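# Open incubator's outer and inner glass doors fully

## Task

Swing the incubator's outer door and then the glass door behind it fully open, and leave both open without the robot holding them. Neither door may be banged open or shut. No flask may end up on the floor. The robot must not tip over or finish leaning. Release everything and back away at the end.

## Robot and tools

Robot: a Hello Robot Stretch 4 with one arm. It has an omni-wheel base, a lift on a vertical mast, an arm that telescopes forward, a three-joint wrist (yaw, pitch, roll) and a two-finger gripper. It is about 1.6 m tall, and the base rim lies within 0.23 m of the base origin.

Frames: the base frame has its origin on the floor under the base centre, with x ahead, y to the left and z up. hand_pose is reported in this frame and marks a point between the open fingertips. With all wrist joints at zero its axes line up with the base axes. The printed value may be slightly wrong. The odometry frame is where the base frame was when the scene began. base_odometry comes from wheel rotation, so slipping is counted as motion. Heading runs from -3.142 to 3.142 and is positive to the left.

execute_actions: argument actions is a list holding a single action, or an empty list, which only reports state and images. Optional cameras picks images: head_camera, head_left_camera, head_right_camera, wrist_camera or all. Leaving it out, null or ["all"] gives every camera, [] gives none, and an unknown name rejects the call. An action contains base, joints or both, plus optional pace and contact_limits. Alternatively it contains only end_of_arm. All motions in one action start together.
- base takes exactly one relative command, measured from the base's last reported position. translate_m drives straight, -2 to 2 m, positive forward. strafe_m slides sideways, -2 to 2 m, positive left. rotate_rad turns in place, -3.2 to 3.2 rad, positive counter-clockwise seen from above.
- joints is one dict keyed by joint name, and each value is an absolute target. lift_m is 0 to 1.2 m. arm_m is extension, 0 to 0.55 m. wrist_yaw_rad is -1.134 to 4.276: 0 points ahead, positive turns left, 3.14 is folded back, and above 3.4 the arm may interfere. wrist_pitch_rad is -1.117 to 4.259: 0 is level and 1.57 points down. wrist_roll_rad is -1.117 to 4.259: 0 puts the fingers level with each other, positive turns clockwise seen from behind the gripper. gripper_m is the fingertip gap, -0.038 to 0.141 m, and negative values press the fingers together. A joint is counted done within ±0.004 for lift, arm and gripper, ±0.02 for yaw and roll, and ±0.05 for pitch. Out-of-range joint targets are clipped and reported. Other bad values or unknown keys reject the whole call, and nothing moves. Any joint or base motion you leave out may keep pushing toward its earlier target.
- pace is "slow", "default", "fast" or "max". Base speed is 0.1/0.3/0.4/0.6 m/s and turn speed 1/2/3/4 rad/s. With the lift above 0.2 these drop, to 0.3 m/s and 1 rad/s at 1.2.
- contact_limits accepts only arm_m, from 0 (gentlest) to 0.75 (firmest), with 0.5 as the default. It sets how hard the arm may push before it halts.
- {"end_of_arm": "enable_torque"} turns wrist or gripper motors back on after a torque_fault.
Each action lasts at most 15 s. If a result reports a stop, later calls in the same reply are skipped.

wait: seconds from 0 to 10. Nothing new is commanded, and the result has the same state and images.
zoom_image: camera plus region [x0, y0, x1, y1] in pixels from the top-left corner, at most 504x504. It gives a close-up of that camera's latest full image.
finished_scene: scene is the current scene's number. It ends the scene permanently and reports success. Only call it when the doors stay open on their own and the robot is clear.

Result lines:
- base_status and joint_status show how each commanded motion ended. done means the target was reached; for the base it means the wheels turned the full amount. off_target means the part stopped short and may still be pushing. contact_stop_at_<key> means it hit something; the part lets go of its target and the lift, arm or wheels go slack. limit_stop_at_<name> means a built-in limit stopped it. limit_stop_at_tilt means a lean over 6 degrees; lift, arm and wheels go slack and ignore commands until the lean eases. limit_stop_at_own_body means the robot nearly hit itself, which is likely when pitch is below -0.2 together with roll below -0.4 or above 4. torque_fault means a wrist motor maxed out and went limp.
- on_its_own lists what happened without a command. There, "held at" is the held target, not the actual position.
- lidar_m: 12 distances in 30-degree sectors. The first points ahead and they go counter-clockwise: 4th left, 7th behind, 10th right. "-" means nothing seen, or something closer than 0.25 m. Glass and thin legs may be missed.
- wrist_depth_mm: a 7x7 grid of depths in mm (100 to 2000) from the top left. Glass is omitted, and the robot's body appears.
- turned_by_wheels vs turned_by_imu: a gap over about 0.1 rad suggests slipping or a collision.
- base_tilt is in degrees, forward and right positive, with a fixed offset of up to about 1.5.
- motor_effort is a percentage of maximum, positive toward higher joint values, with the peak of the last action in brackets. Readings are noisy. For wheel_0, wheel_1 and wheel_2, positive turns the base right. An unusual effort at rest means the part is pushing or carrying something.

Gripper: to grasp, command a gap smaller than the object. A firm squeeze shows up in gripper effort. Neither the position reading nor done proves a grasp. If the fingertips jam on a surface, raise the lift.

Cameras: head_camera sits atop the mast looking forward and down; turn the base to aim it. head_left_camera and head_right_camera are fisheyes beside it that look more steeply down and show the base and arm. wrist_camera looks along the fingers, which appear near the bottom of its image. Calibration data is approximate.

Start-up and care: to unfold the wrist, send lift_m 0.4 with wrist_yaw_rad 0 in one action. Open the doors smoothly and use slow pace near the end of a swing, so neither door bangs. Keep flasks from falling. Avoid hard pushes, because steady pulling with a high gripper or a high contact limit can tip the robot. Don't drive or turn carrying over 1 kg with arm_m above 0.2. Objects may occasionally be nudged by outside forces. Moves that take less robot time are better. Finish by opening the gripper and backing off.

Each tool is called after "Emit:" as a command line: name --argument value for each argument, lists and objects as JSON in quotes; but a table of rows of numbers goes row by row, as --pt "numbers of a row", without its own name.

## Session

Emit:
execute_actions --actions '[]'

Scene clock: 0.00 s.
base_odometry: x=+0.000 y=+0.000 heading=+0.000 (m, m, rad; odometry frame)
turned_by_wheels: +0.000 (rad since the last result)
turned_by_imu: +0.000 (rad since the last result)
base_tilt: forward=-0.2 right=-0.3 (deg)
lidar_m: 1.80 2.63 1.22 1.17 1.24 1.27 1.23 1.34 1.86 2.73 2.90 1.85
base_status: not commanded
joint_positions: lift_m=+0.282 arm_m=-0.003 wrist_yaw_rad=+3.149 wrist_pitch_rad=+0.005 wrist_roll_rad=-0.013 gripper_m=+0.057
joint_status: not commanded
motor_effort: lift_m=+19 arm_m=+0 wrist_yaw_rad=+0 wrist_pitch_rad=-8 wrist_roll_rad=+1 gripper_m=-3 wheel_0=+0 wheel_1=+0 wheel_2=+0 (%)
hand_pose: x=-0.1207 y=+0.0854 z=+0.4593 quat_wxyz=(-0.004, -0.002, -0.007, +1.000) (m; base frame)
wrist_depth_mm: - 138 1366 1397 1336 1366 1366 / - 124 1366 1397 1366 1336 1366 / - 126 181 1430 1366 1308 1366 / 122 138 1366 1336 1366 1366 1397 / 1366 1366 1397 1366 1366 1336 1336 / 1397 1397 195 1366 202 1336 1366 / 1098 1042 1138 150 1098 1182 1182
pictures: head_camera, head_left_camera, head_right_camera, wrist_camera
Images, in order (width x height): head_camera 420x560, head_left_camera 420x672, head_right_camera 420x672, wrist_camera 616x392.

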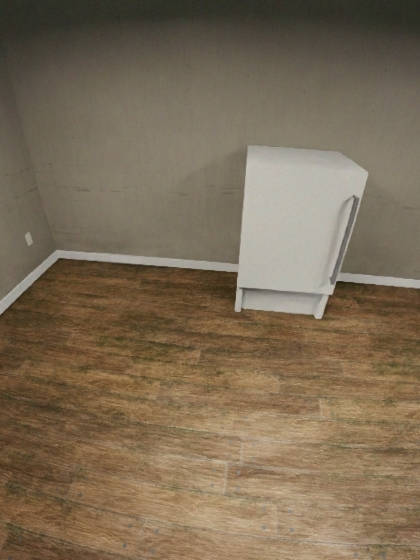

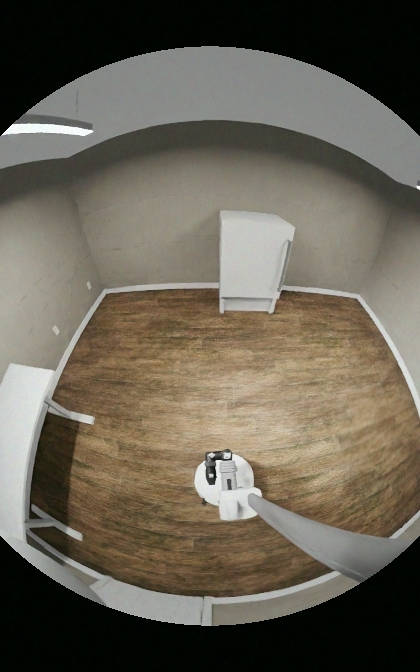

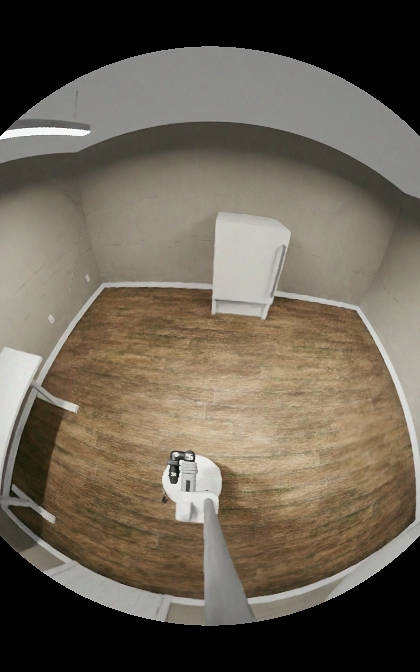

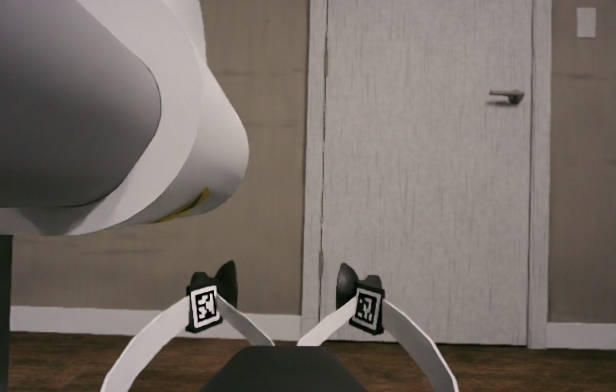

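Emit:
zoom_image --camera "head_camera" --region '[200, 120, 420, 340]'

Region (200, 120, 420, 340) of head_camera's 420x560 image, scaled by 2.291, with more detail than that image has.

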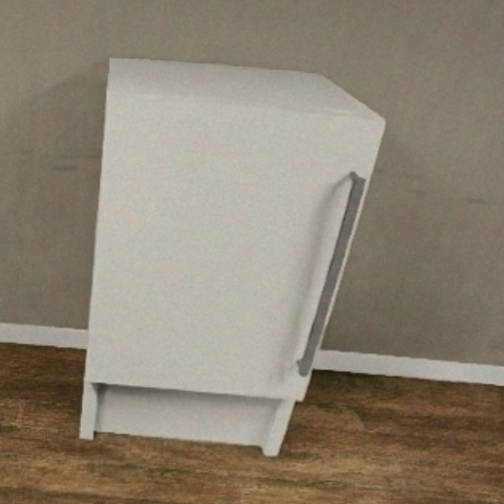

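Emit:
execute_actions --actions '[{"base": {"strafe_m": -0.75}, "joints": {"lift_m": 0.52, "wrist_yaw_rad": 0, "gripper_m": 0.12}, "pace": "fast"}]'

Scene clock: 3.97 s.
base_odometry: x=+0.000 y=-0.750 heading=+0.000 (m, m, rad; odometry frame)
turned_by_wheels: +0.000 (rad since the last result)
turned_by_imu: +0.002 (rad since the last result)
base_tilt: forward=-0.2 right=-0.4 (deg)
lidar_m: 1.70 1.86 2.00 1.93 1.75 1.32 1.29 1.36 1.99 1.99 2.10 2.48
base_status: done
joint_positions: lift_m=+0.520 arm_m=-0.003 wrist_yaw_rad=+0.000 wrist_pitch_rad=+0.005 wrist_roll_rad=-0.013 gripper_m=+0.120
joint_status: all done
motor_effort: lift_m=+22(24) arm_m=+0(0) wrist_yaw_rad=+0(6) wrist_pitch_rad=-8(8) wrist_roll_rad=+2(2) gripper_m=+0(0) wheel_0=-2(8) wheel_1=+2(11) wheel_2=+0(1) (%)
hand_pose: x=+0.4569 y=-0.0874 z=+0.6966 quat_wxyz=(+1.000, -0.007, +0.002, +0.000) (m; base frame)
wrist_depth_mm: - - - - - - - / - - - - - - - / - 1537 1537 - - - - / - 1576 1537 - - - - / - 1499 1537 - - - - / - 206 1576 - 203 - - / 1618 1537 1661 144 1708 1708 1708
pictures: head_camera, head_left_camera, head_right_camera, wrist_camera
camera_calibration (this result's frames):
wrist_camera: T_world_to_cam=[[-0.043976, -0.99837, 0.0363804, -0.100344], [0.0127807, -0.0369749, -0.999234, 0.743515], [0.998951, -0.0434773, 0.0143859, -0.240881], [0, 0, 0, 1]] pos_world=[0.226713, -0.0831621, 0.750062]
Images, in order (width x height): head_camera 420x560, head_left_camera 420x672, head_right_camera 420x672, wrist_camera 616x392.

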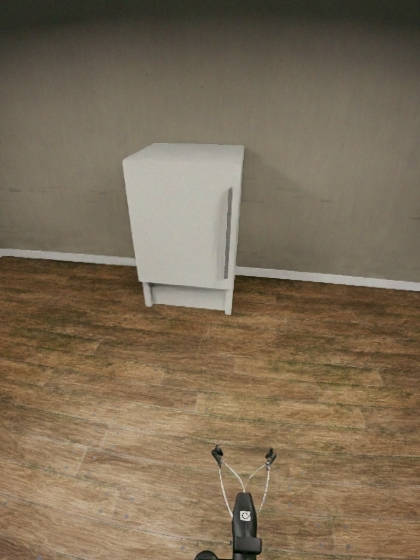

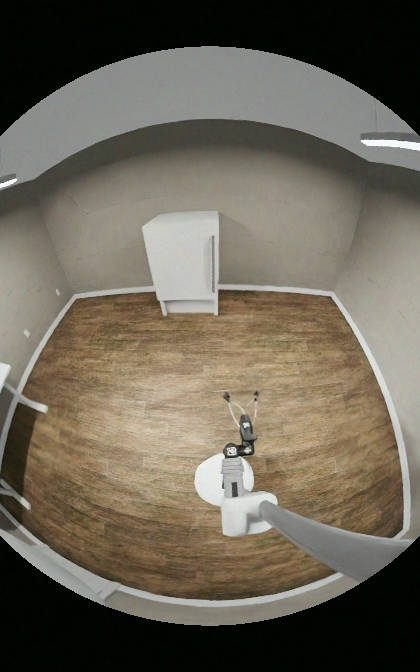

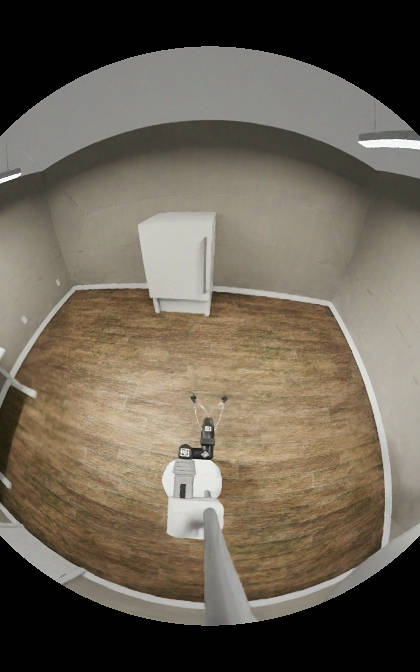

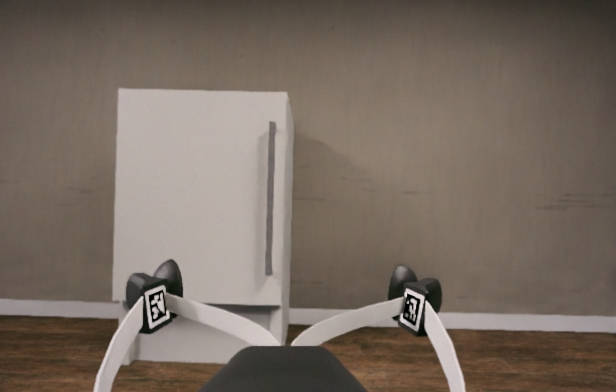

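Emit:
execute_actions --actions '[{"base": {"translate_m": 0.88}, "joints": {"arm_m": 0.15}, "pace": "fast"}]' --cameras '[]'

Emit:
execute_actions --actions '[{"base": {"strafe_m": 0.087}}]' --cameras '["head_camera", "wrist_camera"]'

Scene clock: 7.97 s.
base_odometry: x=+0.880 y=-0.750 heading=+0.000 (m, m, rad; odometry frame)
turned_by_wheels: +0.000 (rad since the last result)
turned_by_imu: -0.003 (rad since the last result)
base_tilt: forward=-0.3 right=-0.3 (deg)
lidar_m: 0.81 0.92 2.36 1.96 2.03 2.25 2.19 2.30 2.11 2.05 2.07 1.58
base_status: done
joint_positions: lift_m=+0.520 arm_m=+0.149 wrist_yaw_rad=+0.000 wrist_pitch_rad=+0.005 wrist_roll_rad=-0.013 gripper_m=+0.120
joint_status: all done
motor_effort: lift_m=+21(21) arm_m=+6(4) wrist_yaw_rad=-1(1) wrist_pitch_rad=-8(7) wrist_roll_rad=+2(1) gripper_m=-2(1) wheel_0=-2(11) wheel_1=-1(10) wheel_2=+1(12) (%)
hand_pose: x=+0.6083 y=-0.0874 z=+0.6966 quat_wxyz=(+1.000, -0.007, +0.002, +0.000) (m; base frame)
wrist_depth_mm: 512 517 517 1205 1182 1229 1182 / 517 512 517 1205 1182 1182 1205 / 512 517 512 1205 1182 1182 1160 / 517 512 517 1205 1182 1160 1160 / 521 508 517 1182 1160 1160 1160 / 517 206 442 1182 204 1160 1182 / 517 517 508 144 1160 1182 1182
pictures: none
No camera images: the call's "cameras" was empty. Leave "cameras" out to get every camera's image.

Scene clock: 9.33 s.
base_odometry: x=+0.880 y=-0.663 heading=+0.000 (m, m, rad; odometry frame)
turned_by_wheels: +0.000 (rad since the last result)
turned_by_imu: +0.000 (rad since the last result)
base_tilt: forward=-0.3 right=-0.3 (deg)
lidar_m: 0.81 0.94 2.34 1.86 1.91 2.24 2.18 2.29 2.18 2.14 2.07 1.59
base_status: done
joint_positions: lift_m=+0.520 arm_m=+0.149 wrist_yaw_rad=+0.000 wrist_pitch_rad=+0.005 wrist_roll_rad=-0.013 gripper_m=+0.120
joint_status: not commanded
motor_effort: lift_m=+21(21) arm_m=+6(6) wrist_yaw_rad=+0(0) wrist_pitch_rad=-7(8) wrist_roll_rad=+1(0) gripper_m=+0(0) wheel_0=+1(10) wheel_1=-2(7) wheel_2=+1(1) (%)
hand_pose: x=+0.6083 y=-0.0874 z=+0.6966 quat_wxyz=(+1.000, -0.007, +0.002, +0.000) (m; base frame)
wrist_depth_mm: 521 517 521 517 1182 1182 1205 / 521 525 521 525 1160 1182 1182 / 525 525 525 521 1205 1229 1182 / 512 517 517 517 1182 1182 1205 / 521 525 517 512 1182 1160 1205 / 517 206 521 517 203 1205 1182 / 517 517 517 143 1182 1182 1160
pictures: head_camera, wrist_camera
camera_calibration (this result's frames):
wrist_camera: T_world_to_cam=[[-0.0439598, -0.998371, 0.0363777, -0.093688], [0.0128455, -0.0369748, -0.999234, 0.741559], [0.998951, -0.0434588, 0.01445, -0.392203], [0, 0, 0, 1]] pos_world=[0.378147, -0.083161, 0.750066]
Images, in order (width x height): head_camera 420x560, wrist_camera 616x392.

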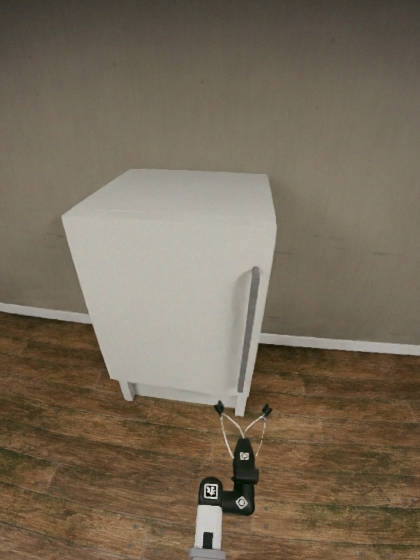

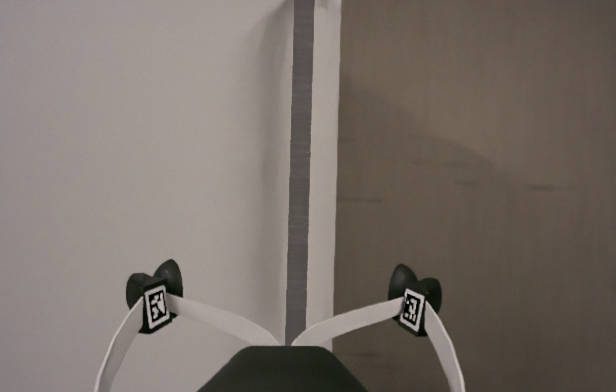

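Emit:
execute_actions --actions '[{"base": {"strafe_m": -0.01}, "joints": {"arm_m": 0.365}, "contact_limits": {"arm_m": 0.2}}]' --cameras '["head_camera", "wrist_camera"]'

Scene clock: 11.33 s.
base_odometry: x=+0.880 y=-0.673 heading=+0.000 (m, m, rad; odometry frame)
turned_by_wheels: +0.000 (rad since the last result)
turned_by_imu: +0.000 (rad since the last result)
base_tilt: forward=-0.2 right=-0.3 (deg)
lidar_m: 0.81 0.94 2.36 1.87 1.94 2.23 2.18 2.30 2.18 2.13 2.09 1.60
base_status: done
joint_positions: lift_m=+0.520 arm_m=+0.364 wrist_yaw_rad=+0.000 wrist_pitch_rad=+0.005 wrist_roll_rad=-0.013 gripper_m=+0.120
joint_status: all done
motor_effort: lift_m=+21(21) arm_m=+6(2) wrist_yaw_rad=-1(0) wrist_pitch_rad=-7(8) wrist_roll_rad=+0(3) gripper_m=-2(1) wheel_0=+0(9) wheel_1=+0(9) wheel_2=+0(1) (%)
contact_limits: arm_m 0.2
hand_pose: x=+0.8233 y=-0.0874 z=+0.6966 quat_wxyz=(+1.000, -0.007, +0.002, +0.000) (m; base frame)
wrist_depth_mm: 306 304 304 304 976 976 960 / 304 306 306 304 991 960 991 / 304 304 304 304 976 960 960 / 304 304 304 304 991 976 960 / 306 304 304 303 976 976 976 / 303 206 303 234 203 960 991 / 304 304 303 144 960 960 946
pictures: head_camera, wrist_camera
camera_calibration (this result's frames):
wrist_camera: T_world_to_cam=[[-0.0439852, -0.99837, 0.0363764, -0.0842228], [0.0128749, -0.0369751, -0.999233, 0.738781], [0.998949, -0.0434832, 0.0144803, -0.606979], [0, 0, 0, 1]] pos_world=[0.593125, -0.0831624, 0.750068]
Images, in order (width x height): head_camera 420x560, wrist_camera 616x392.

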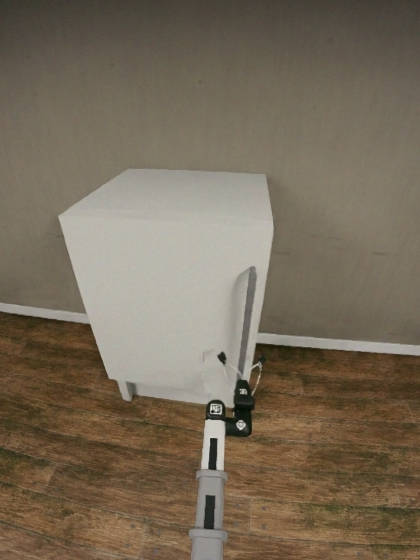

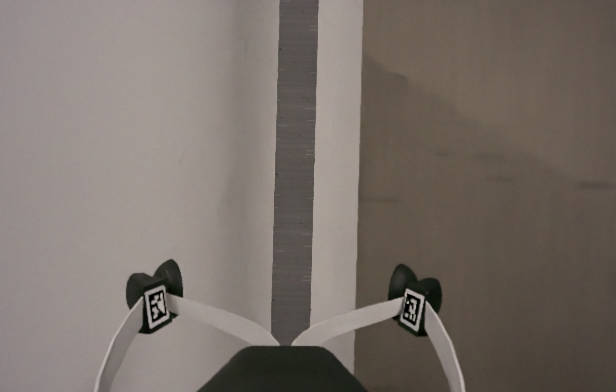

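Emit:
execute_actions --actions '[{"joints": {"arm_m": 0.378}, "contact_limits": {"arm_m": 0.2}}]' --cameras '[]'

Emit:
execute_actions --actions '[{"joints": {"gripper_m": 0.0}}]' --cameras '["head_camera", "wrist_camera"]'

Scene clock: 12.20 s.
base_odometry: x=+0.880 y=-0.673 heading=+0.000 (m, m, rad; odometry frame)
turned_by_wheels: +0.000 (rad since the last result)
turned_by_imu: +0.000 (rad since the last result)
base_tilt: forward=-0.1 right=-0.3 (deg)
lidar_m: 0.81 0.94 2.37 1.87 1.90 2.24 2.16 2.29 2.18 2.12 2.07 1.58
base_status: not commanded
joint_positions: lift_m=+0.520 arm_m=+0.377 wrist_yaw_rad=+0.000 wrist_pitch_rad=+0.005 wrist_roll_rad=-0.013 gripper_m=+0.120
joint_status: all done
motor_effort: lift_m=+21(21) arm_m=+6(8) wrist_yaw_rad=+0(0) wrist_pitch_rad=-7(7) wrist_roll_rad=+1(2) gripper_m=+0(2) wheel_0=+0(0) wheel_1=+1(1) wheel_2=+0(0) (%)
contact_limits: arm_m 0.2
hand_pose: x=+0.8363 y=-0.0874 z=+0.6966 quat_wxyz=(+1.000, -0.007, +0.002, +0.000) (m; base frame)
wrist_depth_mm: 291 293 291 291 960 976 976 / 291 290 291 291 976 946 946 / 290 291 291 291 946 946 960 / 293 290 291 291 946 960 960 / 293 290 290 290 946 960 976 / 291 207 290 221 203 960 960 / 291 290 289 144 976 960 946
pictures: none
No camera images: the call's "cameras" was empty. Leave "cameras" out to get every camera's image.

Scene clock: 14.27 s.
base_odometry: x=+0.880 y=-0.673 heading=+0.000 (m, m, rad; odometry frame)
turned_by_wheels: +0.000 (rad since the last result)
turned_by_imu: +0.000 (rad since the last result)
base_tilt: forward=-0.2 right=-0.3 (deg)
lidar_m: 0.81 0.93 2.35 1.88 1.92 2.23 2.18 2.29 2.17 2.13 2.07 1.57
base_status: not commanded
joint_positions: lift_m=+0.520 arm_m=+0.378 wrist_yaw_rad=+0.001 wrist_pitch_rad=+0.005 wrist_roll_rad=-0.013 gripper_m=+0.001
joint_status: all done
motor_effort: lift_m=+21(21) arm_m=+3(6) wrist_yaw_rad=-3(4) wrist_pitch_rad=-8(8) wrist_roll_rad=+2(1) gripper_m=-20(20) wheel_0=-2(2) wheel_1=+0(0) wheel_2=+1(1) (%)
hand_pose: x=+0.8370 y=-0.0872 z=+0.6966 quat_wxyz=(+1.000, -0.007, +0.003, +0.000) (m; base frame)
wrist_depth_mm: 293 291 291 290 946 960 960 / 293 290 289 290 976 960 960 / 289 289 290 290 976 931 976 / 290 291 290 289 960 960 976 / 290 291 287 219 960 946 960 / 290 289 186 219 946 960 976 / 289 290 287 218 946 960 946
pictures: head_camera, wrist_camera
camera_calibration (this result's frames):
wrist_camera: T_world_to_cam=[[-0.0432498, -0.998402, 0.0363846, -0.0840321], [0.0127082, -0.0369655, -0.999236, 0.738699], [0.998983, -0.0427544, 0.0142866, -0.620486], [0, 0, 0, 1]] pos_world=[0.606834, -0.0831199, 0.750056]
Images, in order (width x height): head_camera 420x560, wrist_camera 616x392.

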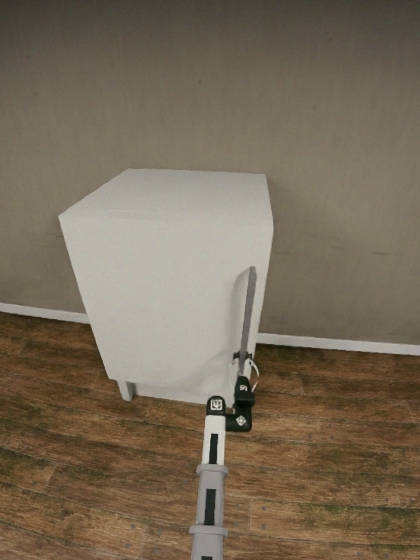

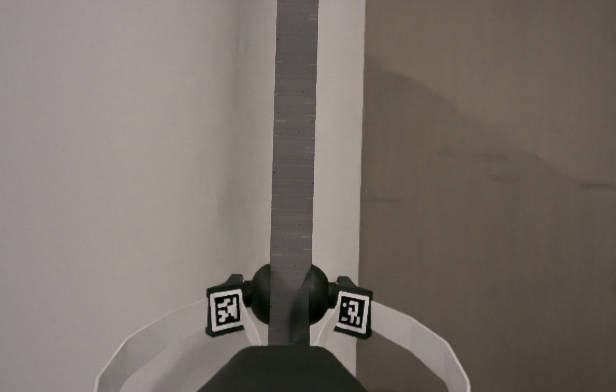

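Emit:
execute_actions --actions '[{"base": {"strafe_m": 0.04}, "joints": {"arm_m": 0.28, "wrist_yaw_rad": -0.06}, "pace": "slow"}]' --cameras '["head_camera", "wrist_camera"]'

Scene clock: 17.60 s.
base_odometry: x=+0.880 y=-0.633 heading=+0.000 (m, m, rad; odometry frame)
turned_by_wheels: +0.000 (rad since the last result)
turned_by_imu: -0.001 (rad since the last result)
base_tilt: forward=-0.4 right=-0.2 (deg)
lidar_m: 0.82 0.94 2.37 1.83 1.87 2.25 2.17 2.29 2.21 2.16 2.08 1.59
base_status: done
joint_positions: lift_m=+0.520 arm_m=+0.281 wrist_yaw_rad=-0.060 wrist_pitch_rad=+0.005 wrist_roll_rad=-0.013 gripper_m=+0.000
joint_status: all done
motor_effort: lift_m=+21(21) arm_m=-7(10) wrist_yaw_rad=+0(29) wrist_pitch_rad=-8(9) wrist_roll_rad=+3(2) gripper_m=-7(21) wheel_0=-2(12) wheel_1=+1(7) wheel_2=+1(7) (%)
hand_pose: x=+0.7348 y=-0.1045 z=+0.6966 quat_wxyz=(+1.000, -0.007, +0.003, -0.030) (m; base frame)
wrist_depth_mm: 379 384 389 394 1060 1078 1098 / 377 382 389 397 1078 1098 1098 / 382 387 392 394 1078 1060 1118 / 377 384 387 394 1060 1098 1118 / 379 382 387 389 1098 1118 1098 / 377 384 188 204 1060 1098 1098 / 379 382 384 324 621 1078 1118
pictures: head_camera, wrist_camera
camera_calibration (this result's frames):
wrist_camera: T_world_to_cam=[[-0.103697, -0.993943, 0.0363857, -0.0608734], [0.0104266, -0.0376672, -0.999236, 0.740955], [0.994554, -0.103238, 0.0142694, -0.522227], [0, 0, 0, 1]] pos_world=[0.505345, -0.0865087, 0.750055]
Images, in order (width x height): head_camera 420x560, wrist_camera 616x392.

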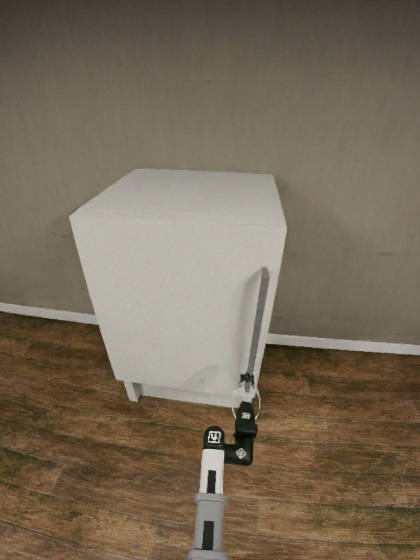

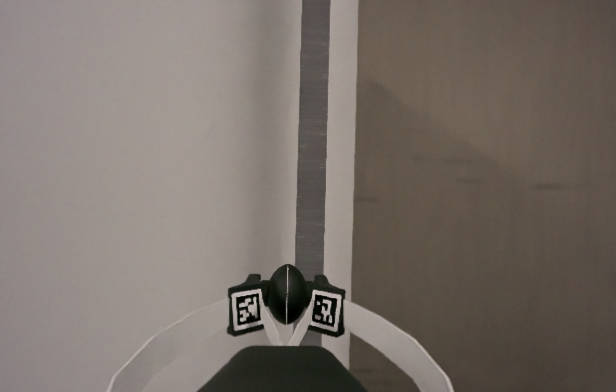

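Emit:
execute_actions --actions '[{"base": {"strafe_m": -0.043}, "joints": {"wrist_yaw_rad": 0.0, "gripper_m": 0.08}}]' --cameras '[]'

Emit:
execute_actions --actions '[{"joints": {"arm_m": 0.39}, "contact_limits": {"arm_m": 0.2}}]' --cameras '["wrist_camera"]'

Emit:
execute_actions --actions '[{"joints": {"gripper_m": -0.038}}]' --cameras '["head_camera", "wrist_camera"]'

Scene clock: 19.63 s.
base_odometry: x=+0.880 y=-0.676 heading=-0.001 (m, m, rad; odometry frame)
turned_by_wheels: +0.000 (rad since the last result)
turned_by_imu: +0.000 (rad since the last result)
base_tilt: forward=-0.3 right=-0.4 (deg)
lidar_m: 0.82 0.95 2.36 1.89 1.94 2.23 2.18 2.29 2.17 2.12 2.09 1.58
base_status: done
joint_positions: lift_m=+0.520 arm_m=+0.281 wrist_yaw_rad=+0.000 wrist_pitch_rad=+0.005 wrist_roll_rad=-0.013 gripper_m=+0.080
joint_status: all done
motor_effort: lift_m=+21(21) arm_m=-6(7) wrist_yaw_rad=+1(4) wrist_pitch_rad=-8(9) wrist_roll_rad=+2(1) gripper_m=-3(3) wheel_0=-1(4) wheel_1=+0(8) wheel_2=+0(3) (%)
hand_pose: x=+0.7405 y=-0.0875 z=+0.6966 quat_wxyz=(+1.000, -0.007, +0.003, +0.000) (m; base frame)
wrist_depth_mm: 392 389 384 387 1042 1078 1060 / 389 387 384 389 1042 1078 1060 / 389 389 387 387 1060 1060 1060 / 389 387 387 387 1042 1060 1042 / 387 384 387 382 1060 1060 1042 / 387 387 214 384 208 1042 1042 / 389 384 384 147 1060 1060 1042
pictures: none
No camera images: the call's "cameras" was empty. Leave "cameras" out to get every camera's image.

Scene clock: 20.97 s.
base_odometry: x=+0.880 y=-0.676 heading=-0.001 (m, m, rad; odometry frame)
turned_by_wheels: +0.000 (rad since the last result)
turned_by_imu: +0.000 (rad since the last result)
base_tilt: forward=+0.0 right=-0.3 (deg)
lidar_m: 0.80 0.94 2.35 1.87 1.92 2.22 2.19 2.30 2.18 2.12 2.09 1.59
base_status: not commanded
joint_positions: lift_m=+0.520 arm_m=+0.389 wrist_yaw_rad=+0.000 wrist_pitch_rad=+0.005 wrist_roll_rad=-0.013 gripper_m=+0.080
joint_status: all done
motor_effort: lift_m=+21(21) arm_m=+7(5) wrist_yaw_rad=+0(0) wrist_pitch_rad=-8(8) wrist_roll_rad=+1(3) gripper_m=-3(3) wheel_0=-1(1) wheel_1=+0(0) wheel_2=+0(0) (%)
contact_limits: arm_m 0.2
hand_pose: x=+0.8483 y=-0.0874 z=+0.6966 quat_wxyz=(+1.000, -0.007, +0.002, +0.000) (m; base frame)
wrist_depth_mm: 281 279 279 279 946 946 946 / 279 279 278 208 931 960 946 / 279 278 278 208 946 960 931 / 281 278 278 208 946 960 931 / 279 278 279 208 946 946 960 / 278 279 213 208 208 960 931 / 278 278 278 147 946 931 960
pictures: wrist_camera
camera_calibration (this result's frames):
wrist_camera: T_world_to_cam=[[-0.0440085, -0.998369, 0.0363806, -0.083114], [0.0127792, -0.0369755, -0.999234, 0.738514], [0.998949, -0.0435098, 0.0143856, -0.631869], [0, 0, 0, 1]] pos_world=[0.61811, -0.083164, 0.750062]
Images, in order (width x height): wrist_camera 616x392.

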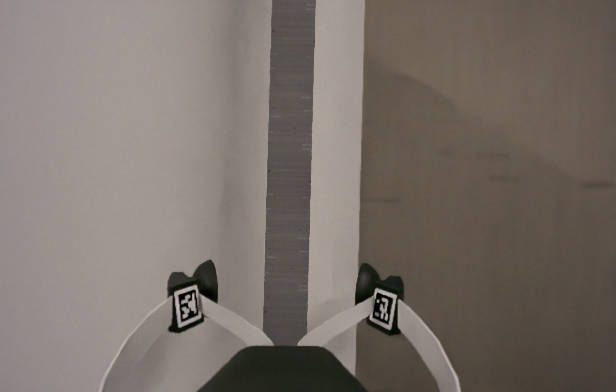

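Scene clock: 22.80 s.
base_odometry: x=+0.880 y=-0.676 heading=-0.001 (m, m, rad; odometry frame)
turned_by_wheels: +0.000 (rad since the last result)
turned_by_imu: +0.000 (rad since the last result)
base_tilt: forward=-0.3 right=-0.3 (deg)
lidar_m: 0.81 0.93 2.37 1.89 1.93 2.22 2.17 2.29 2.18 2.11 2.10 1.59
base_status: not commanded
joint_positions: lift_m=+0.520 arm_m=+0.390 wrist_yaw_rad=+0.001 wrist_pitch_rad=+0.005 wrist_roll_rad=-0.013 gripper_m=-0.037
joint_status: all done
motor_effort: lift_m=+21(21) arm_m=+1(6) wrist_yaw_rad=-3(14) wrist_pitch_rad=-8(9) wrist_roll_rad=+1(2) gripper_m=-25(22) wheel_0=-1(2) wheel_1=-1(1) wheel_2=+1(4) (%)
hand_pose: x=+0.8494 y=-0.0871 z=+0.6966 quat_wxyz=(+1.000, -0.007, +0.002, +0.001) (m; base frame)
wrist_depth_mm: 271 270 271 199 960 946 960 / 273 272 270 199 931 931 946 / 272 271 268 198 946 960 931 / 271 270 268 198 946 946 946 / 272 270 267 199 946 946 960 / 270 271 188 196 183 946 946 / 271 271 268 197 931 946 931
pictures: head_camera, wrist_camera
camera_calibration (this result's frames):
wrist_camera: T_world_to_cam=[[-0.0428252, -0.99842, 0.0363841, -0.0837353], [0.0127454, -0.0369605, -0.999235, 0.738521], [0.999001, -0.0423288, 0.0143081, -0.632857], [0, 0, 0, 1]] pos_world=[0.619226, -0.0830949, 0.750058]
Images, in order (width x height): head_camera 420x560, wrist_camera 616x392.

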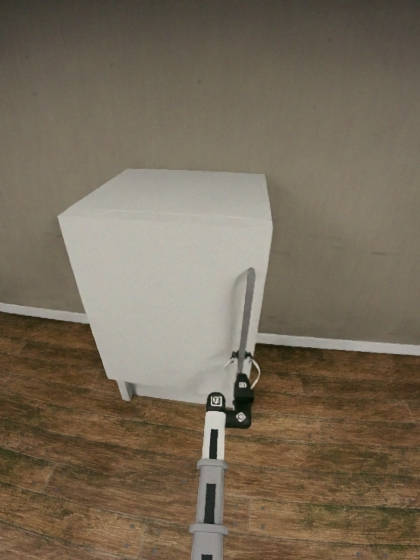

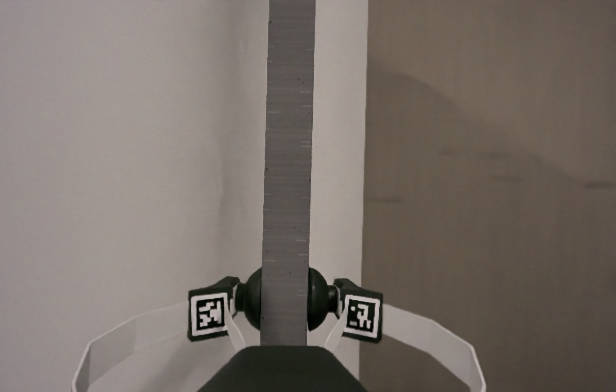

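Emit:
execute_actions --actions '[{"base": {"strafe_m": 0.012}, "joints": {"arm_m": 0.32}, "pace": "slow"}]' --cameras '["head_camera", "wrist_camera"]'

Scene clock: 24.90 s.
base_odometry: x=+0.880 y=-0.664 heading=+0.000 (m, m, rad; odometry frame)
turned_by_wheels: +0.000 (rad since the last result)
turned_by_imu: +0.000 (rad since the last result)
base_tilt: forward=-0.2 right=-0.3 (deg)
lidar_m: 0.74 0.89 2.36 1.86 1.92 2.24 2.18 2.30 2.19 2.13 2.07 1.59
base_status: done
joint_positions: lift_m=+0.520 arm_m=+0.321 wrist_yaw_rad=+0.006 wrist_pitch_rad=+0.005 wrist_roll_rad=-0.013 gripper_m=-0.037
joint_status: all done
on_its_own: wrist_yaw_rad is at rest, and its effort (-17) is outside its rest range (-13 to +13)
motor_effort: lift_m=+21(21) arm_m=-8(10) wrist_yaw_rad=-17(17) wrist_pitch_rad=-7(8) wrist_roll_rad=+1(1) gripper_m=-25(26) wheel_0=+2(2) wheel_1=+0(5) wheel_2=+4(5) (%)
hand_pose: x=+0.7812 y=-0.0858 z=+0.6966 quat_wxyz=(+1.000, -0.007, +0.002, +0.003) (m; base frame)
wrist_depth_mm: 293 282 272 200 1008 1008 1008 / 294 282 272 206 991 1025 1025 / 293 281 271 211 1025 1025 1008 / 291 282 272 258 1008 1008 1025 / 291 281 272 257 1008 1025 1008 / 290 278 187 193 183 991 1025 / 291 277 272 191 1025 1008 991
pictures: head_camera, wrist_camera
camera_calibration (this result's frames):
wrist_camera: T_world_to_cam=[[-0.0383553, -0.998602, 0.0363845, -0.0888715], [0.0129108, -0.0369035, -0.999235, 0.739313], [0.999181, -0.0378563, 0.0143082, -0.564462], [0, 0, 0, 1]] pos_world=[0.551046, -0.0828324, 0.750058]
Images, in order (width x height): head_camera 420x560, wrist_camera 616x392.

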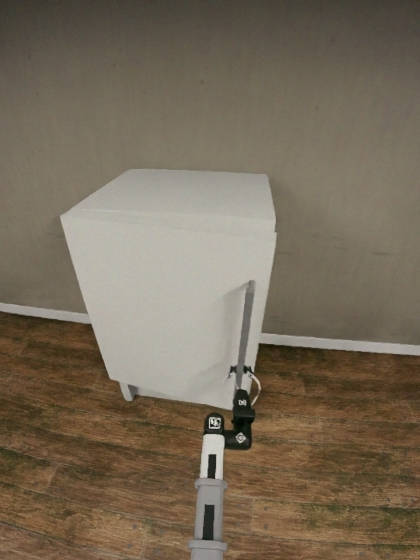

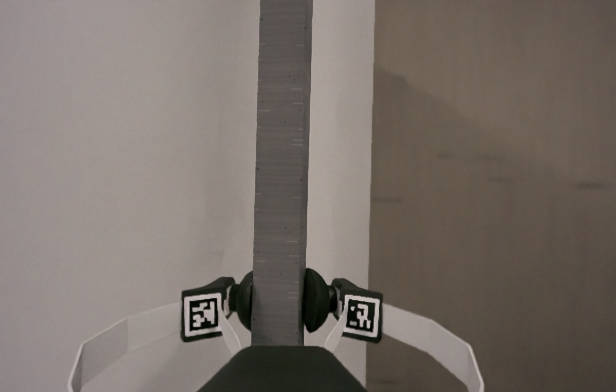

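Emit:
execute_actions --actions '[{"base": {"strafe_m": 0.034}, "joints": {"arm_m": 0.25}, "pace": "slow"}]' --cameras '[]'

Emit:
execute_actions --actions '[{"base": {"strafe_m": 0.038}, "joints": {"arm_m": 0.18}, "pace": "slow"}]' --cameras '["head_camera", "wrist_camera"]'

Scene clock: 28.53 s.
base_odometry: x=+0.880 y=-0.630 heading=+0.000 (m, m, rad; odometry frame)
turned_by_wheels: +0.000 (rad since the last result)
turned_by_imu: -0.001 (rad since the last result)
base_tilt: forward=-0.3 right=-0.4 (deg)
lidar_m: 0.65 0.84 2.36 1.83 1.89 2.24 2.18 2.27 2.22 2.16 2.08 1.58
base_status: done
joint_positions: lift_m=+0.520 arm_m=+0.251 wrist_yaw_rad=+0.002 wrist_pitch_rad=+0.005 wrist_roll_rad=-0.013 gripper_m=-0.037
joint_status: all done
motor_effort: lift_m=+21(22) arm_m=-7(5) wrist_yaw_rad=-4(17) wrist_pitch_rad=-8(9) wrist_roll_rad=+2(1) gripper_m=-24(26) wheel_0=-2(9) wheel_1=+0(8) wheel_2=+1(5) (%)
hand_pose: x=+0.7108 y=-0.0870 z=+0.6965 quat_wxyz=(+1.000, -0.007, +0.003, +0.001) (m; base frame)
wrist_depth_mm: 322 297 278 194 1098 1098 1078 / 322 300 278 194 1078 1098 1078 / 320 296 279 196 1098 1098 1098 / 320 294 278 200 1078 1078 1078 / 317 296 277 202 1078 1078 1060 / 317 293 190 191 183 1060 1078 / 319 287 278 164 1078 1060 1078
pictures: none
No camera images: the call's "cameras" was empty. Leave "cameras" out to get every camera's image.

Scene clock: 30.50 s.
base_odometry: x=+0.880 y=-0.592 heading=+0.000 (m, m, rad; odometry frame)
turned_by_wheels: +0.000 (rad since the last result)
turned_by_imu: +0.000 (rad since the last result)
base_tilt: forward=-0.2 right=-0.2 (deg)
lidar_m: 0.59 0.84 2.37 1.80 1.83 2.23 2.17 2.28 2.27 2.21 2.08 1.59
base_status: done
joint_positions: lift_m=+0.520 arm_m=+0.181 wrist_yaw_rad=+0.002 wrist_pitch_rad=+0.006 wrist_roll_rad=-0.013 gripper_m=-0.037
joint_status: all done
motor_effort: lift_m=+21(21) arm_m=-7(9) wrist_yaw_rad=-7(23) wrist_pitch_rad=-10(10) wrist_roll_rad=+2(2) gripper_m=-23(24) wheel_0=+1(8) wheel_1=+1(7) wheel_2=+1(3) (%)
hand_pose: x=+0.6409 y=-0.0867 z=+0.6964 quat_wxyz=(+1.000, -0.007, +0.003, +0.001) (m; base frame)
wrist_depth_mm: 366 320 286 193 246 1160 1160 / 362 319 285 195 245 1182 1160 / 362 319 285 196 245 1160 1138 / 359 319 283 198 246 1160 1138 / 359 317 283 200 251 1160 1160 / 357 312 189 189 183 1182 1160 / 355 306 287 164 244 1138 1160
pictures: head_camera, wrist_camera
camera_calibration (this result's frames):
wrist_camera: T_world_to_cam=[[-0.0417006, -0.998466, 0.0364117, -0.0930818], [0.0121671, -0.0369482, -0.999243, 0.741388], [0.999056, -0.041226, 0.0136892, -0.424104], [0, 0, 0, 1]] pos_world=[0.410802, -0.0830303, 0.750021]
Images, in order (width x height): head_camera 420x560, wrist_camera 616x392.

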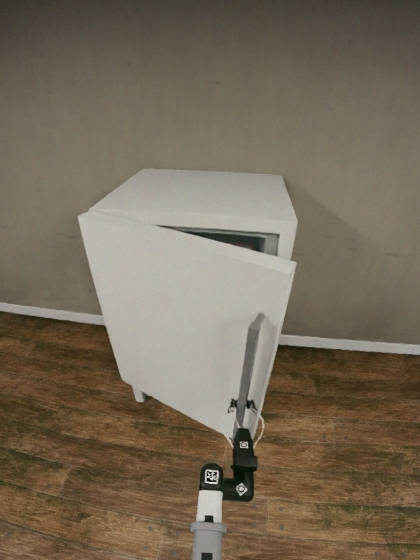

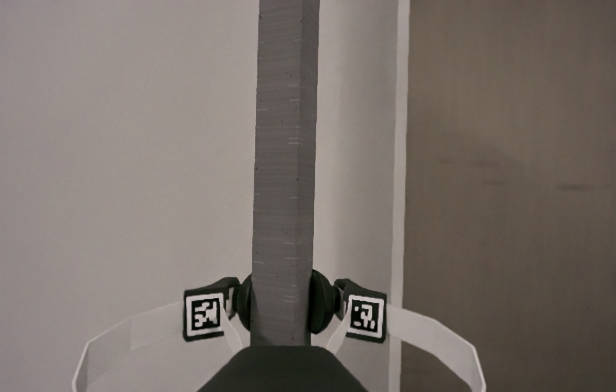

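Emit:
execute_actions --actions '[{"base": {"strafe_m": 0.057}, "joints": {"arm_m": 0.14, "wrist_yaw_rad": -0.085}}]' --cameras '[]'

Emit:
execute_actions --actions '[{"base": {"strafe_m": 0.06}, "joints": {"arm_m": 0.104, "wrist_yaw_rad": -0.17}}]' --cameras '["head_camera", "wrist_camera"]'

Scene clock: 32.40 s.
base_odometry: x=+0.880 y=-0.535 heading=+0.000 (m, m, rad; odometry frame)
turned_by_wheels: +0.000 (rad since the last result)
turned_by_imu: +0.001 (rad since the last result)
base_tilt: forward=-0.2 right=-0.3 (deg)
lidar_m: 0.53 0.82 2.38 1.73 1.80 2.23 2.18 2.28 2.31 2.26 2.11 0.60
base_status: done
joint_positions: lift_m=+0.520 arm_m=+0.141 wrist_yaw_rad=-0.084 wrist_pitch_rad=+0.006 wrist_roll_rad=-0.013 gripper_m=-0.037
joint_status: all done
motor_effort: lift_m=+21(21) arm_m=-6(13) wrist_yaw_rad=-1(67) wrist_pitch_rad=-12(12) wrist_roll_rad=+2(1) gripper_m=-21(29) wheel_0=+2(1) wheel_1=+0(12) wheel_2=+2(15) (%)
hand_pose: x=+0.5921 y=-0.1115 z=+0.6962 quat_wxyz=(+0.999, -0.007, +0.003, -0.042) (m; base frame)
wrist_depth_mm: 359 315 281 193 241 1255 1308 / 359 314 282 193 240 1229 1308 / 359 312 282 195 240 1229 1281 / 357 312 281 197 239 1281 1281 / 355 312 279 200 246 1229 1308 / 351 306 186 186 185 1281 1366 / 353 301 281 182 237 1281 1308
pictures: none
No camera images: the call's "cameras" was empty. Leave "cameras" out to get every camera's image.

Scene clock: 33.60 s.
base_odometry: x=+0.880 y=-0.475 heading=+0.001 (m, m, rad; odometry frame)
turned_by_wheels: +0.000 (rad since the last result)
turned_by_imu: +0.001 (rad since the last result)
base_tilt: forward=-0.2 right=-0.2 (deg)
lidar_m: 0.48 0.86 2.38 1.68 1.73 2.22 2.16 2.28 2.38 2.31 2.09 0.50
base_status: done
joint_positions: lift_m=+0.520 arm_m=+0.105 wrist_yaw_rad=-0.168 wrist_pitch_rad=+0.007 wrist_roll_rad=-0.013 gripper_m=-0.037
joint_status: all done
motor_effort: lift_m=+21(21) arm_m=-7(11) wrist_yaw_rad=-5(74) wrist_pitch_rad=-12(14) wrist_roll_rad=+1(2) gripper_m=-20(26) wheel_0=+2(8) wheel_1=+0(9) wheel_2=+2(18) (%)
hand_pose: x=+0.5459 y=-0.1345 z=+0.6961 quat_wxyz=(+0.996, -0.006, +0.004, -0.084) (m; base frame)
wrist_depth_mm: 362 314 279 189 236 1397 1430 / 359 314 281 190 235 1397 1430 / 357 310 279 192 235 1397 1430 / 357 310 276 193 236 1366 1430 / 355 310 276 196 235 1366 1464 / 353 304 182 182 184 1430 1464 / 353 298 278 178 231 1366 1397
pictures: head_camera, wrist_camera
camera_calibration (this result's frames):
wrist_camera: T_world_to_cam=[[-0.210553, -0.976903, 0.0364524, -0.0496637], [0.00480953, -0.0383231, -0.999254, 0.744353], [0.977571, -0.21022, 0.0127675, -0.341481], [0, 0, 0, 1]] pos_world=[0.319785, -0.091777, 0.749968]
Images, in order (width x height): head_camera 420x560, wrist_camera 616x392.

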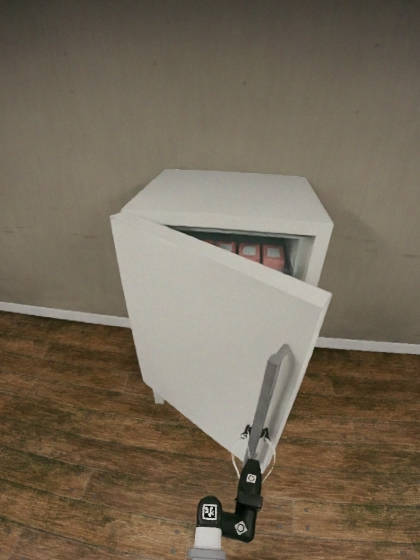

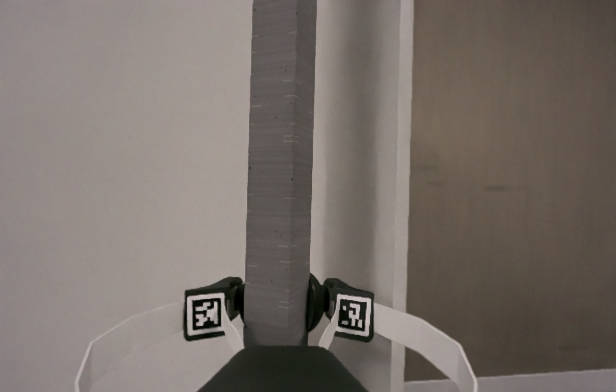

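Emit:
execute_actions --actions '[{"base": {"strafe_m": 0.057}, "joints": {"arm_m": 0.071, "wrist_yaw_rad": -0.23}, "pace": "slow"}]' --cameras '[]'

Emit:
execute_actions --actions '[{"base": {"strafe_m": 0.058}, "joints": {"arm_m": 0.041, "wrist_yaw_rad": -0.29}, "pace": "slow"}]' --cameras '[]'

Emit:
execute_actions --actions '[{"base": {"strafe_m": 0.06}, "joints": {"arm_m": 0.016, "wrist_yaw_rad": -0.35}, "pace": "slow"}]' --cameras '["head_camera", "wrist_camera", "head_right_camera"]'

Scene clock: 36.40 s.
base_odometry: x=+0.880 y=-0.418 heading=+0.001 (m, m, rad; odometry frame)
turned_by_wheels: +0.000 (rad since the last result)
turned_by_imu: +0.000 (rad since the last result)
base_tilt: forward=-0.4 right=-0.2 (deg)
lidar_m: 0.47 0.88 2.38 1.62 1.64 2.18 2.16 2.28 2.43 2.37 2.11 0.47
base_status: done
joint_positions: lift_m=+0.520 arm_m=+0.072 wrist_yaw_rad=-0.228 wrist_pitch_rad=+0.007 wrist_roll_rad=-0.013 gripper_m=-0.037
joint_status: all done
motor_effort: lift_m=+21(21) arm_m=-7(12) wrist_yaw_rad=-5(54) wrist_pitch_rad=-13(13) wrist_roll_rad=+1(0) gripper_m=-19(22) wheel_0=-1(5) wheel_1=+2(13) wheel_2=+4(11) (%)
hand_pose: x=+0.5044 y=-0.1504 z=+0.6961 quat_wxyz=(+0.993, -0.006, +0.004, -0.114) (m; base frame)
wrist_depth_mm: 373 320 279 185 235 1464 1618 / 373 319 279 187 235 1499 1537 / 368 320 278 189 234 1499 1576 / 370 319 277 190 233 1537 1576 / 366 317 278 191 232 1499 1576 / 366 307 181 183 185 1499 1537 / 364 301 281 176 227 1499 1537
pictures: none
No camera images: the call's "cameras" was empty. Leave "cameras" out to get every camera's image.

Scene clock: 38.10 s.
base_odometry: x=+0.880 y=-0.360 heading=+0.002 (m, m, rad; odometry frame)
turned_by_wheels: +0.000 (rad since the last result)
turned_by_imu: +0.001 (rad since the last result)
base_tilt: forward=-0.3 right=-0.3 (deg)
lidar_m: 0.51 0.97 2.34 1.56 1.60 2.19 2.16 2.28 2.50 2.43 2.11 0.42
base_status: done
joint_positions: lift_m=+0.520 arm_m=+0.042 wrist_yaw_rad=-0.286 wrist_pitch_rad=+0.007 wrist_roll_rad=-0.013 gripper_m=-0.037
joint_status: all done
motor_effort: lift_m=+22(21) arm_m=-8(15) wrist_yaw_rad=-13(61) wrist_pitch_rad=-14(14) wrist_roll_rad=+0(3) gripper_m=-19(24) wheel_0=-1(9) wheel_1=+1(1) wheel_2=+5(13) (%)
hand_pose: x=+0.4654 y=-0.1652 z=+0.6960 quat_wxyz=(+0.990, -0.006, +0.004, -0.142) (m; base frame)
wrist_depth_mm: 394 327 283 186 228 1661 1756 / 389 327 281 187 226 1661 1756 / 387 324 279 189 229 1661 1756 / 384 324 279 190 229 1618 1708 / 382 322 277 192 229 1618 1708 / 379 315 180 184 217 1618 1756 / 382 306 282 173 224 1661 1708
pictures: none
No camera images: the call's "cameras" was empty. Leave "cameras" out to get every camera's image.

Scene clock: 39.83 s.
base_odometry: x=+0.880 y=-0.300 heading=+0.002 (m, m, rad; odometry frame)
turned_by_wheels: +0.001 (rad since the last result)
turned_by_imu: +0.001 (rad since the last result)
base_tilt: forward=-0.3 right=-0.3 (deg)
lidar_m: 0.51 1.65 2.27 1.49 1.53 2.20 2.15 2.28 2.53 2.48 2.10 0.39
base_status: done
joint_positions: lift_m=+0.520 arm_m=+0.018 wrist_yaw_rad=-0.341 wrist_pitch_rad=+0.007 wrist_roll_rad=-0.013 gripper_m=-0.037
joint_status: all done
on_its_own: wrist_yaw_rad is at rest, and its effort (-27) is outside its rest range (-13 to +13)
motor_effort: lift_m=+22(21) arm_m=-9(15) wrist_yaw_rad=-27(72) wrist_pitch_rad=-13(15) wrist_roll_rad=+2(2) gripper_m=-19(23) wheel_0=+0(5) wheel_1=+1(11) wheel_2=+8(16) (%)
hand_pose: x=+0.4311 y=-0.1788 z=+0.6961 quat_wxyz=(+0.985, -0.006, +0.005, -0.170) (m; base frame)
wrist_depth_mm: 415 338 282 185 224 1708 1983 / 410 334 281 186 222 1708 1863 / 407 332 279 187 221 1708 1921 / 404 332 279 188 221 1708 1921 / 402 330 278 189 224 1756 1863 / 402 322 178 182 220 1756 1863 / 404 310 282 170 216 1661 1661
pictures: head_camera, head_right_camera, wrist_camera
camera_calibration (this result's frames):
wrist_camera: T_world_to_cam=[[-0.375159, -0.926243, 0.0364673, -0.0371035], [-0.00214243, -0.0384742, -0.999257, 0.746087], [0.926958, -0.374959, 0.0124495, -0.246049], [0, 0, 0, 1]] pos_world=[0.215755, -0.0979199, 0.749949]
Images, in order (width x height): head_camera 420x560, head_right_camera 420x672, wrist_camera 616x392.

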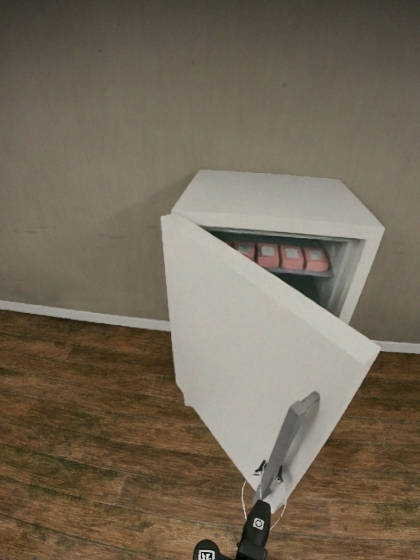

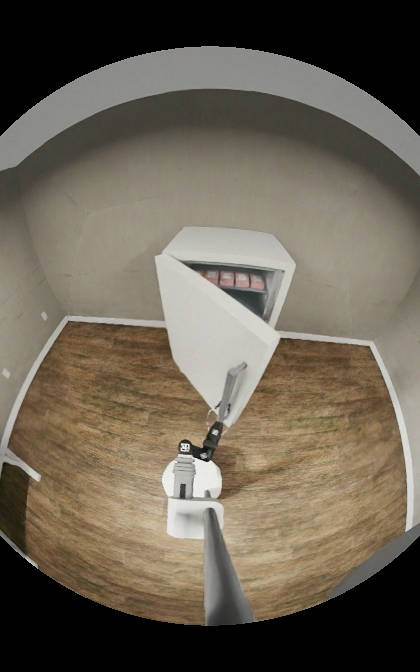

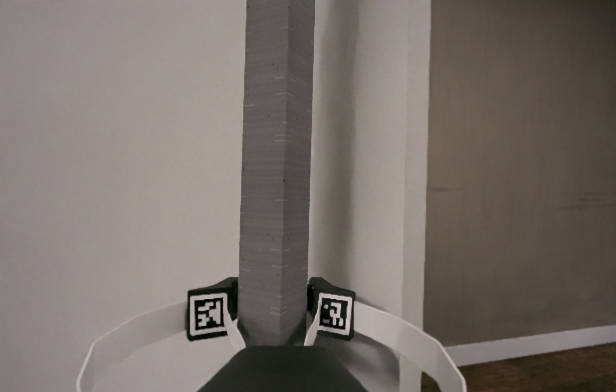

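Emit:
execute_actions --actions '[{"joints": {"gripper_m": 0.05, "wrist_yaw_rad": -0.34}}]' --cameras '["wrist_camera"]'

Emit:
execute_actions --actions '[{"base": {"translate_m": -0.14}}]' --cameras '["head_camera", "wrist_camera"]'

Scene clock: 41.60 s.
base_odometry: x=+0.880 y=-0.300 heading=+0.002 (m, m, rad; odometry frame)
turned_by_wheels: +0.000 (rad since the last result)
turned_by_imu: -0.001 (rad since the last result)
base_tilt: forward=-0.3 right=-0.4 (deg)
lidar_m: 0.54 1.68 2.28 1.50 1.53 2.19 2.15 2.26 2.56 2.50 2.12 0.42
base_status: not commanded
joint_positions: lift_m=+0.520 arm_m=+0.017 wrist_yaw_rad=-0.340 wrist_pitch_rad=+0.005 wrist_roll_rad=-0.013 gripper_m=+0.050
joint_status: all done
motor_effort: lift_m=+21(21) arm_m=-6(9) wrist_yaw_rad=-1(25) wrist_pitch_rad=-9(13) wrist_roll_rad=+1(1) gripper_m=-3(20) wheel_0=+0(0) wheel_1=+1(1) wheel_2=+3(8) (%)
hand_pose: x=+0.4310 y=-0.1785 z=+0.6965 quat_wxyz=(+0.986, -0.006, +0.004, -0.169) (m; base frame)
wrist_depth_mm: 424 351 303 195 243 1808 1983 / 418 353 300 195 242 1808 1921 / 418 347 298 194 241 1756 1921 / 415 347 298 193 240 1756 1983 / 415 343 297 191 239 1708 1863 / 413 343 192 191 231 1756 1983 / 413 327 301 151 236 1661 1708
pictures: wrist_camera
camera_calibration (this result's frames):
wrist_camera: T_world_to_cam=[[-0.374118, -0.926667, 0.0363971, -0.0373973], [-0.000612977, -0.039, -0.999239, 0.745786], [0.927381, -0.373855, 0.0140226, -0.246863], [0, 0, 0, 1]] pos_world=[0.215403, -0.0978604, 0.750041]
Images, in order (width x height): wrist_camera 616x392.

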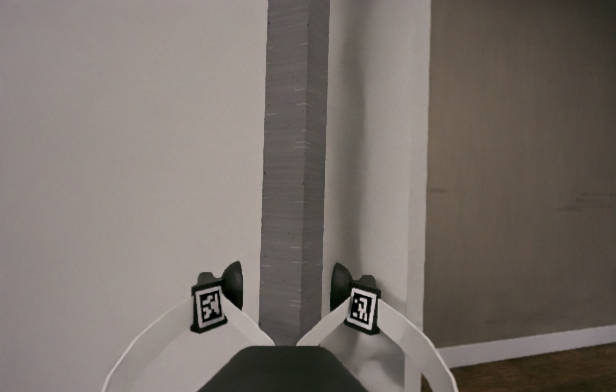

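Scene clock: 43.37 s.
base_odometry: x=+0.740 y=-0.300 heading=+0.002 (m, m, rad; odometry frame)
turned_by_wheels: +0.000 (rad since the last result)
turned_by_imu: +0.000 (rad since the last result)
base_tilt: forward=-0.3 right=-0.4 (deg)
lidar_m: 0.66 1.82 2.28 1.49 1.53 2.06 2.01 2.14 2.55 2.48 2.30 0.53
base_status: done
joint_positions: lift_m=+0.520 arm_m=+0.017 wrist_yaw_rad=-0.340 wrist_pitch_rad=+0.005 wrist_roll_rad=-0.013 gripper_m=+0.050
joint_status: not commanded
motor_effort: lift_m=+21(21) arm_m=-6(7) wrist_yaw_rad=-1(2) wrist_pitch_rad=-9(8) wrist_roll_rad=+2(1) gripper_m=-2(4) wheel_0=+0(6) wheel_1=+0(4) wheel_2=-1(7) (%)
hand_pose: x=+0.4309 y=-0.1786 z=+0.6965 quat_wxyz=(+0.986, -0.006, +0.004, -0.169) (m; base frame)
wrist_depth_mm: 585 488 424 382 1756 1921 - / 585 488 415 377 1808 1921 - / 580 488 413 377 1661 1983 - / 580 484 332 377 1756 1983 - / 574 480 334 375 1708 1921 - / 569 480 191 368 1708 1983 - / 580 459 421 151 1661 1708 1756
pictures: head_camera, wrist_camera
camera_calibration (this result's frames):
wrist_camera: T_world_to_cam=[[-0.374292, -0.926597, 0.0363947, -0.0373766], [-0.000570537, -0.0390175, -0.999238, 0.745777], [0.927311, -0.374027, 0.0140753, -0.246853], [0, 0, 0, 1]] pos_world=[0.215345, -0.0978645, 0.750044]
Images, in order (width x height): head_camera 420x560, wrist_camera 616x392.

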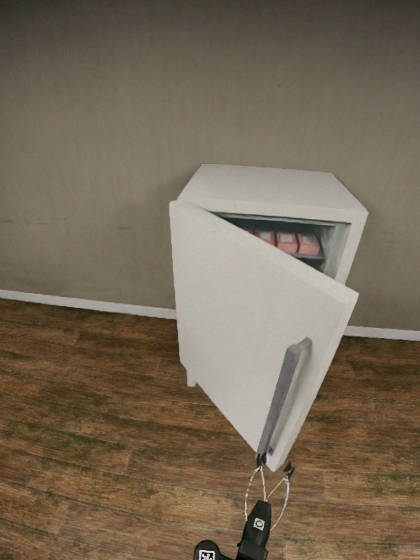

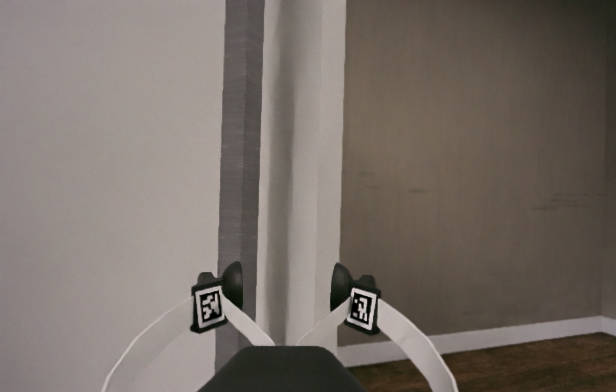

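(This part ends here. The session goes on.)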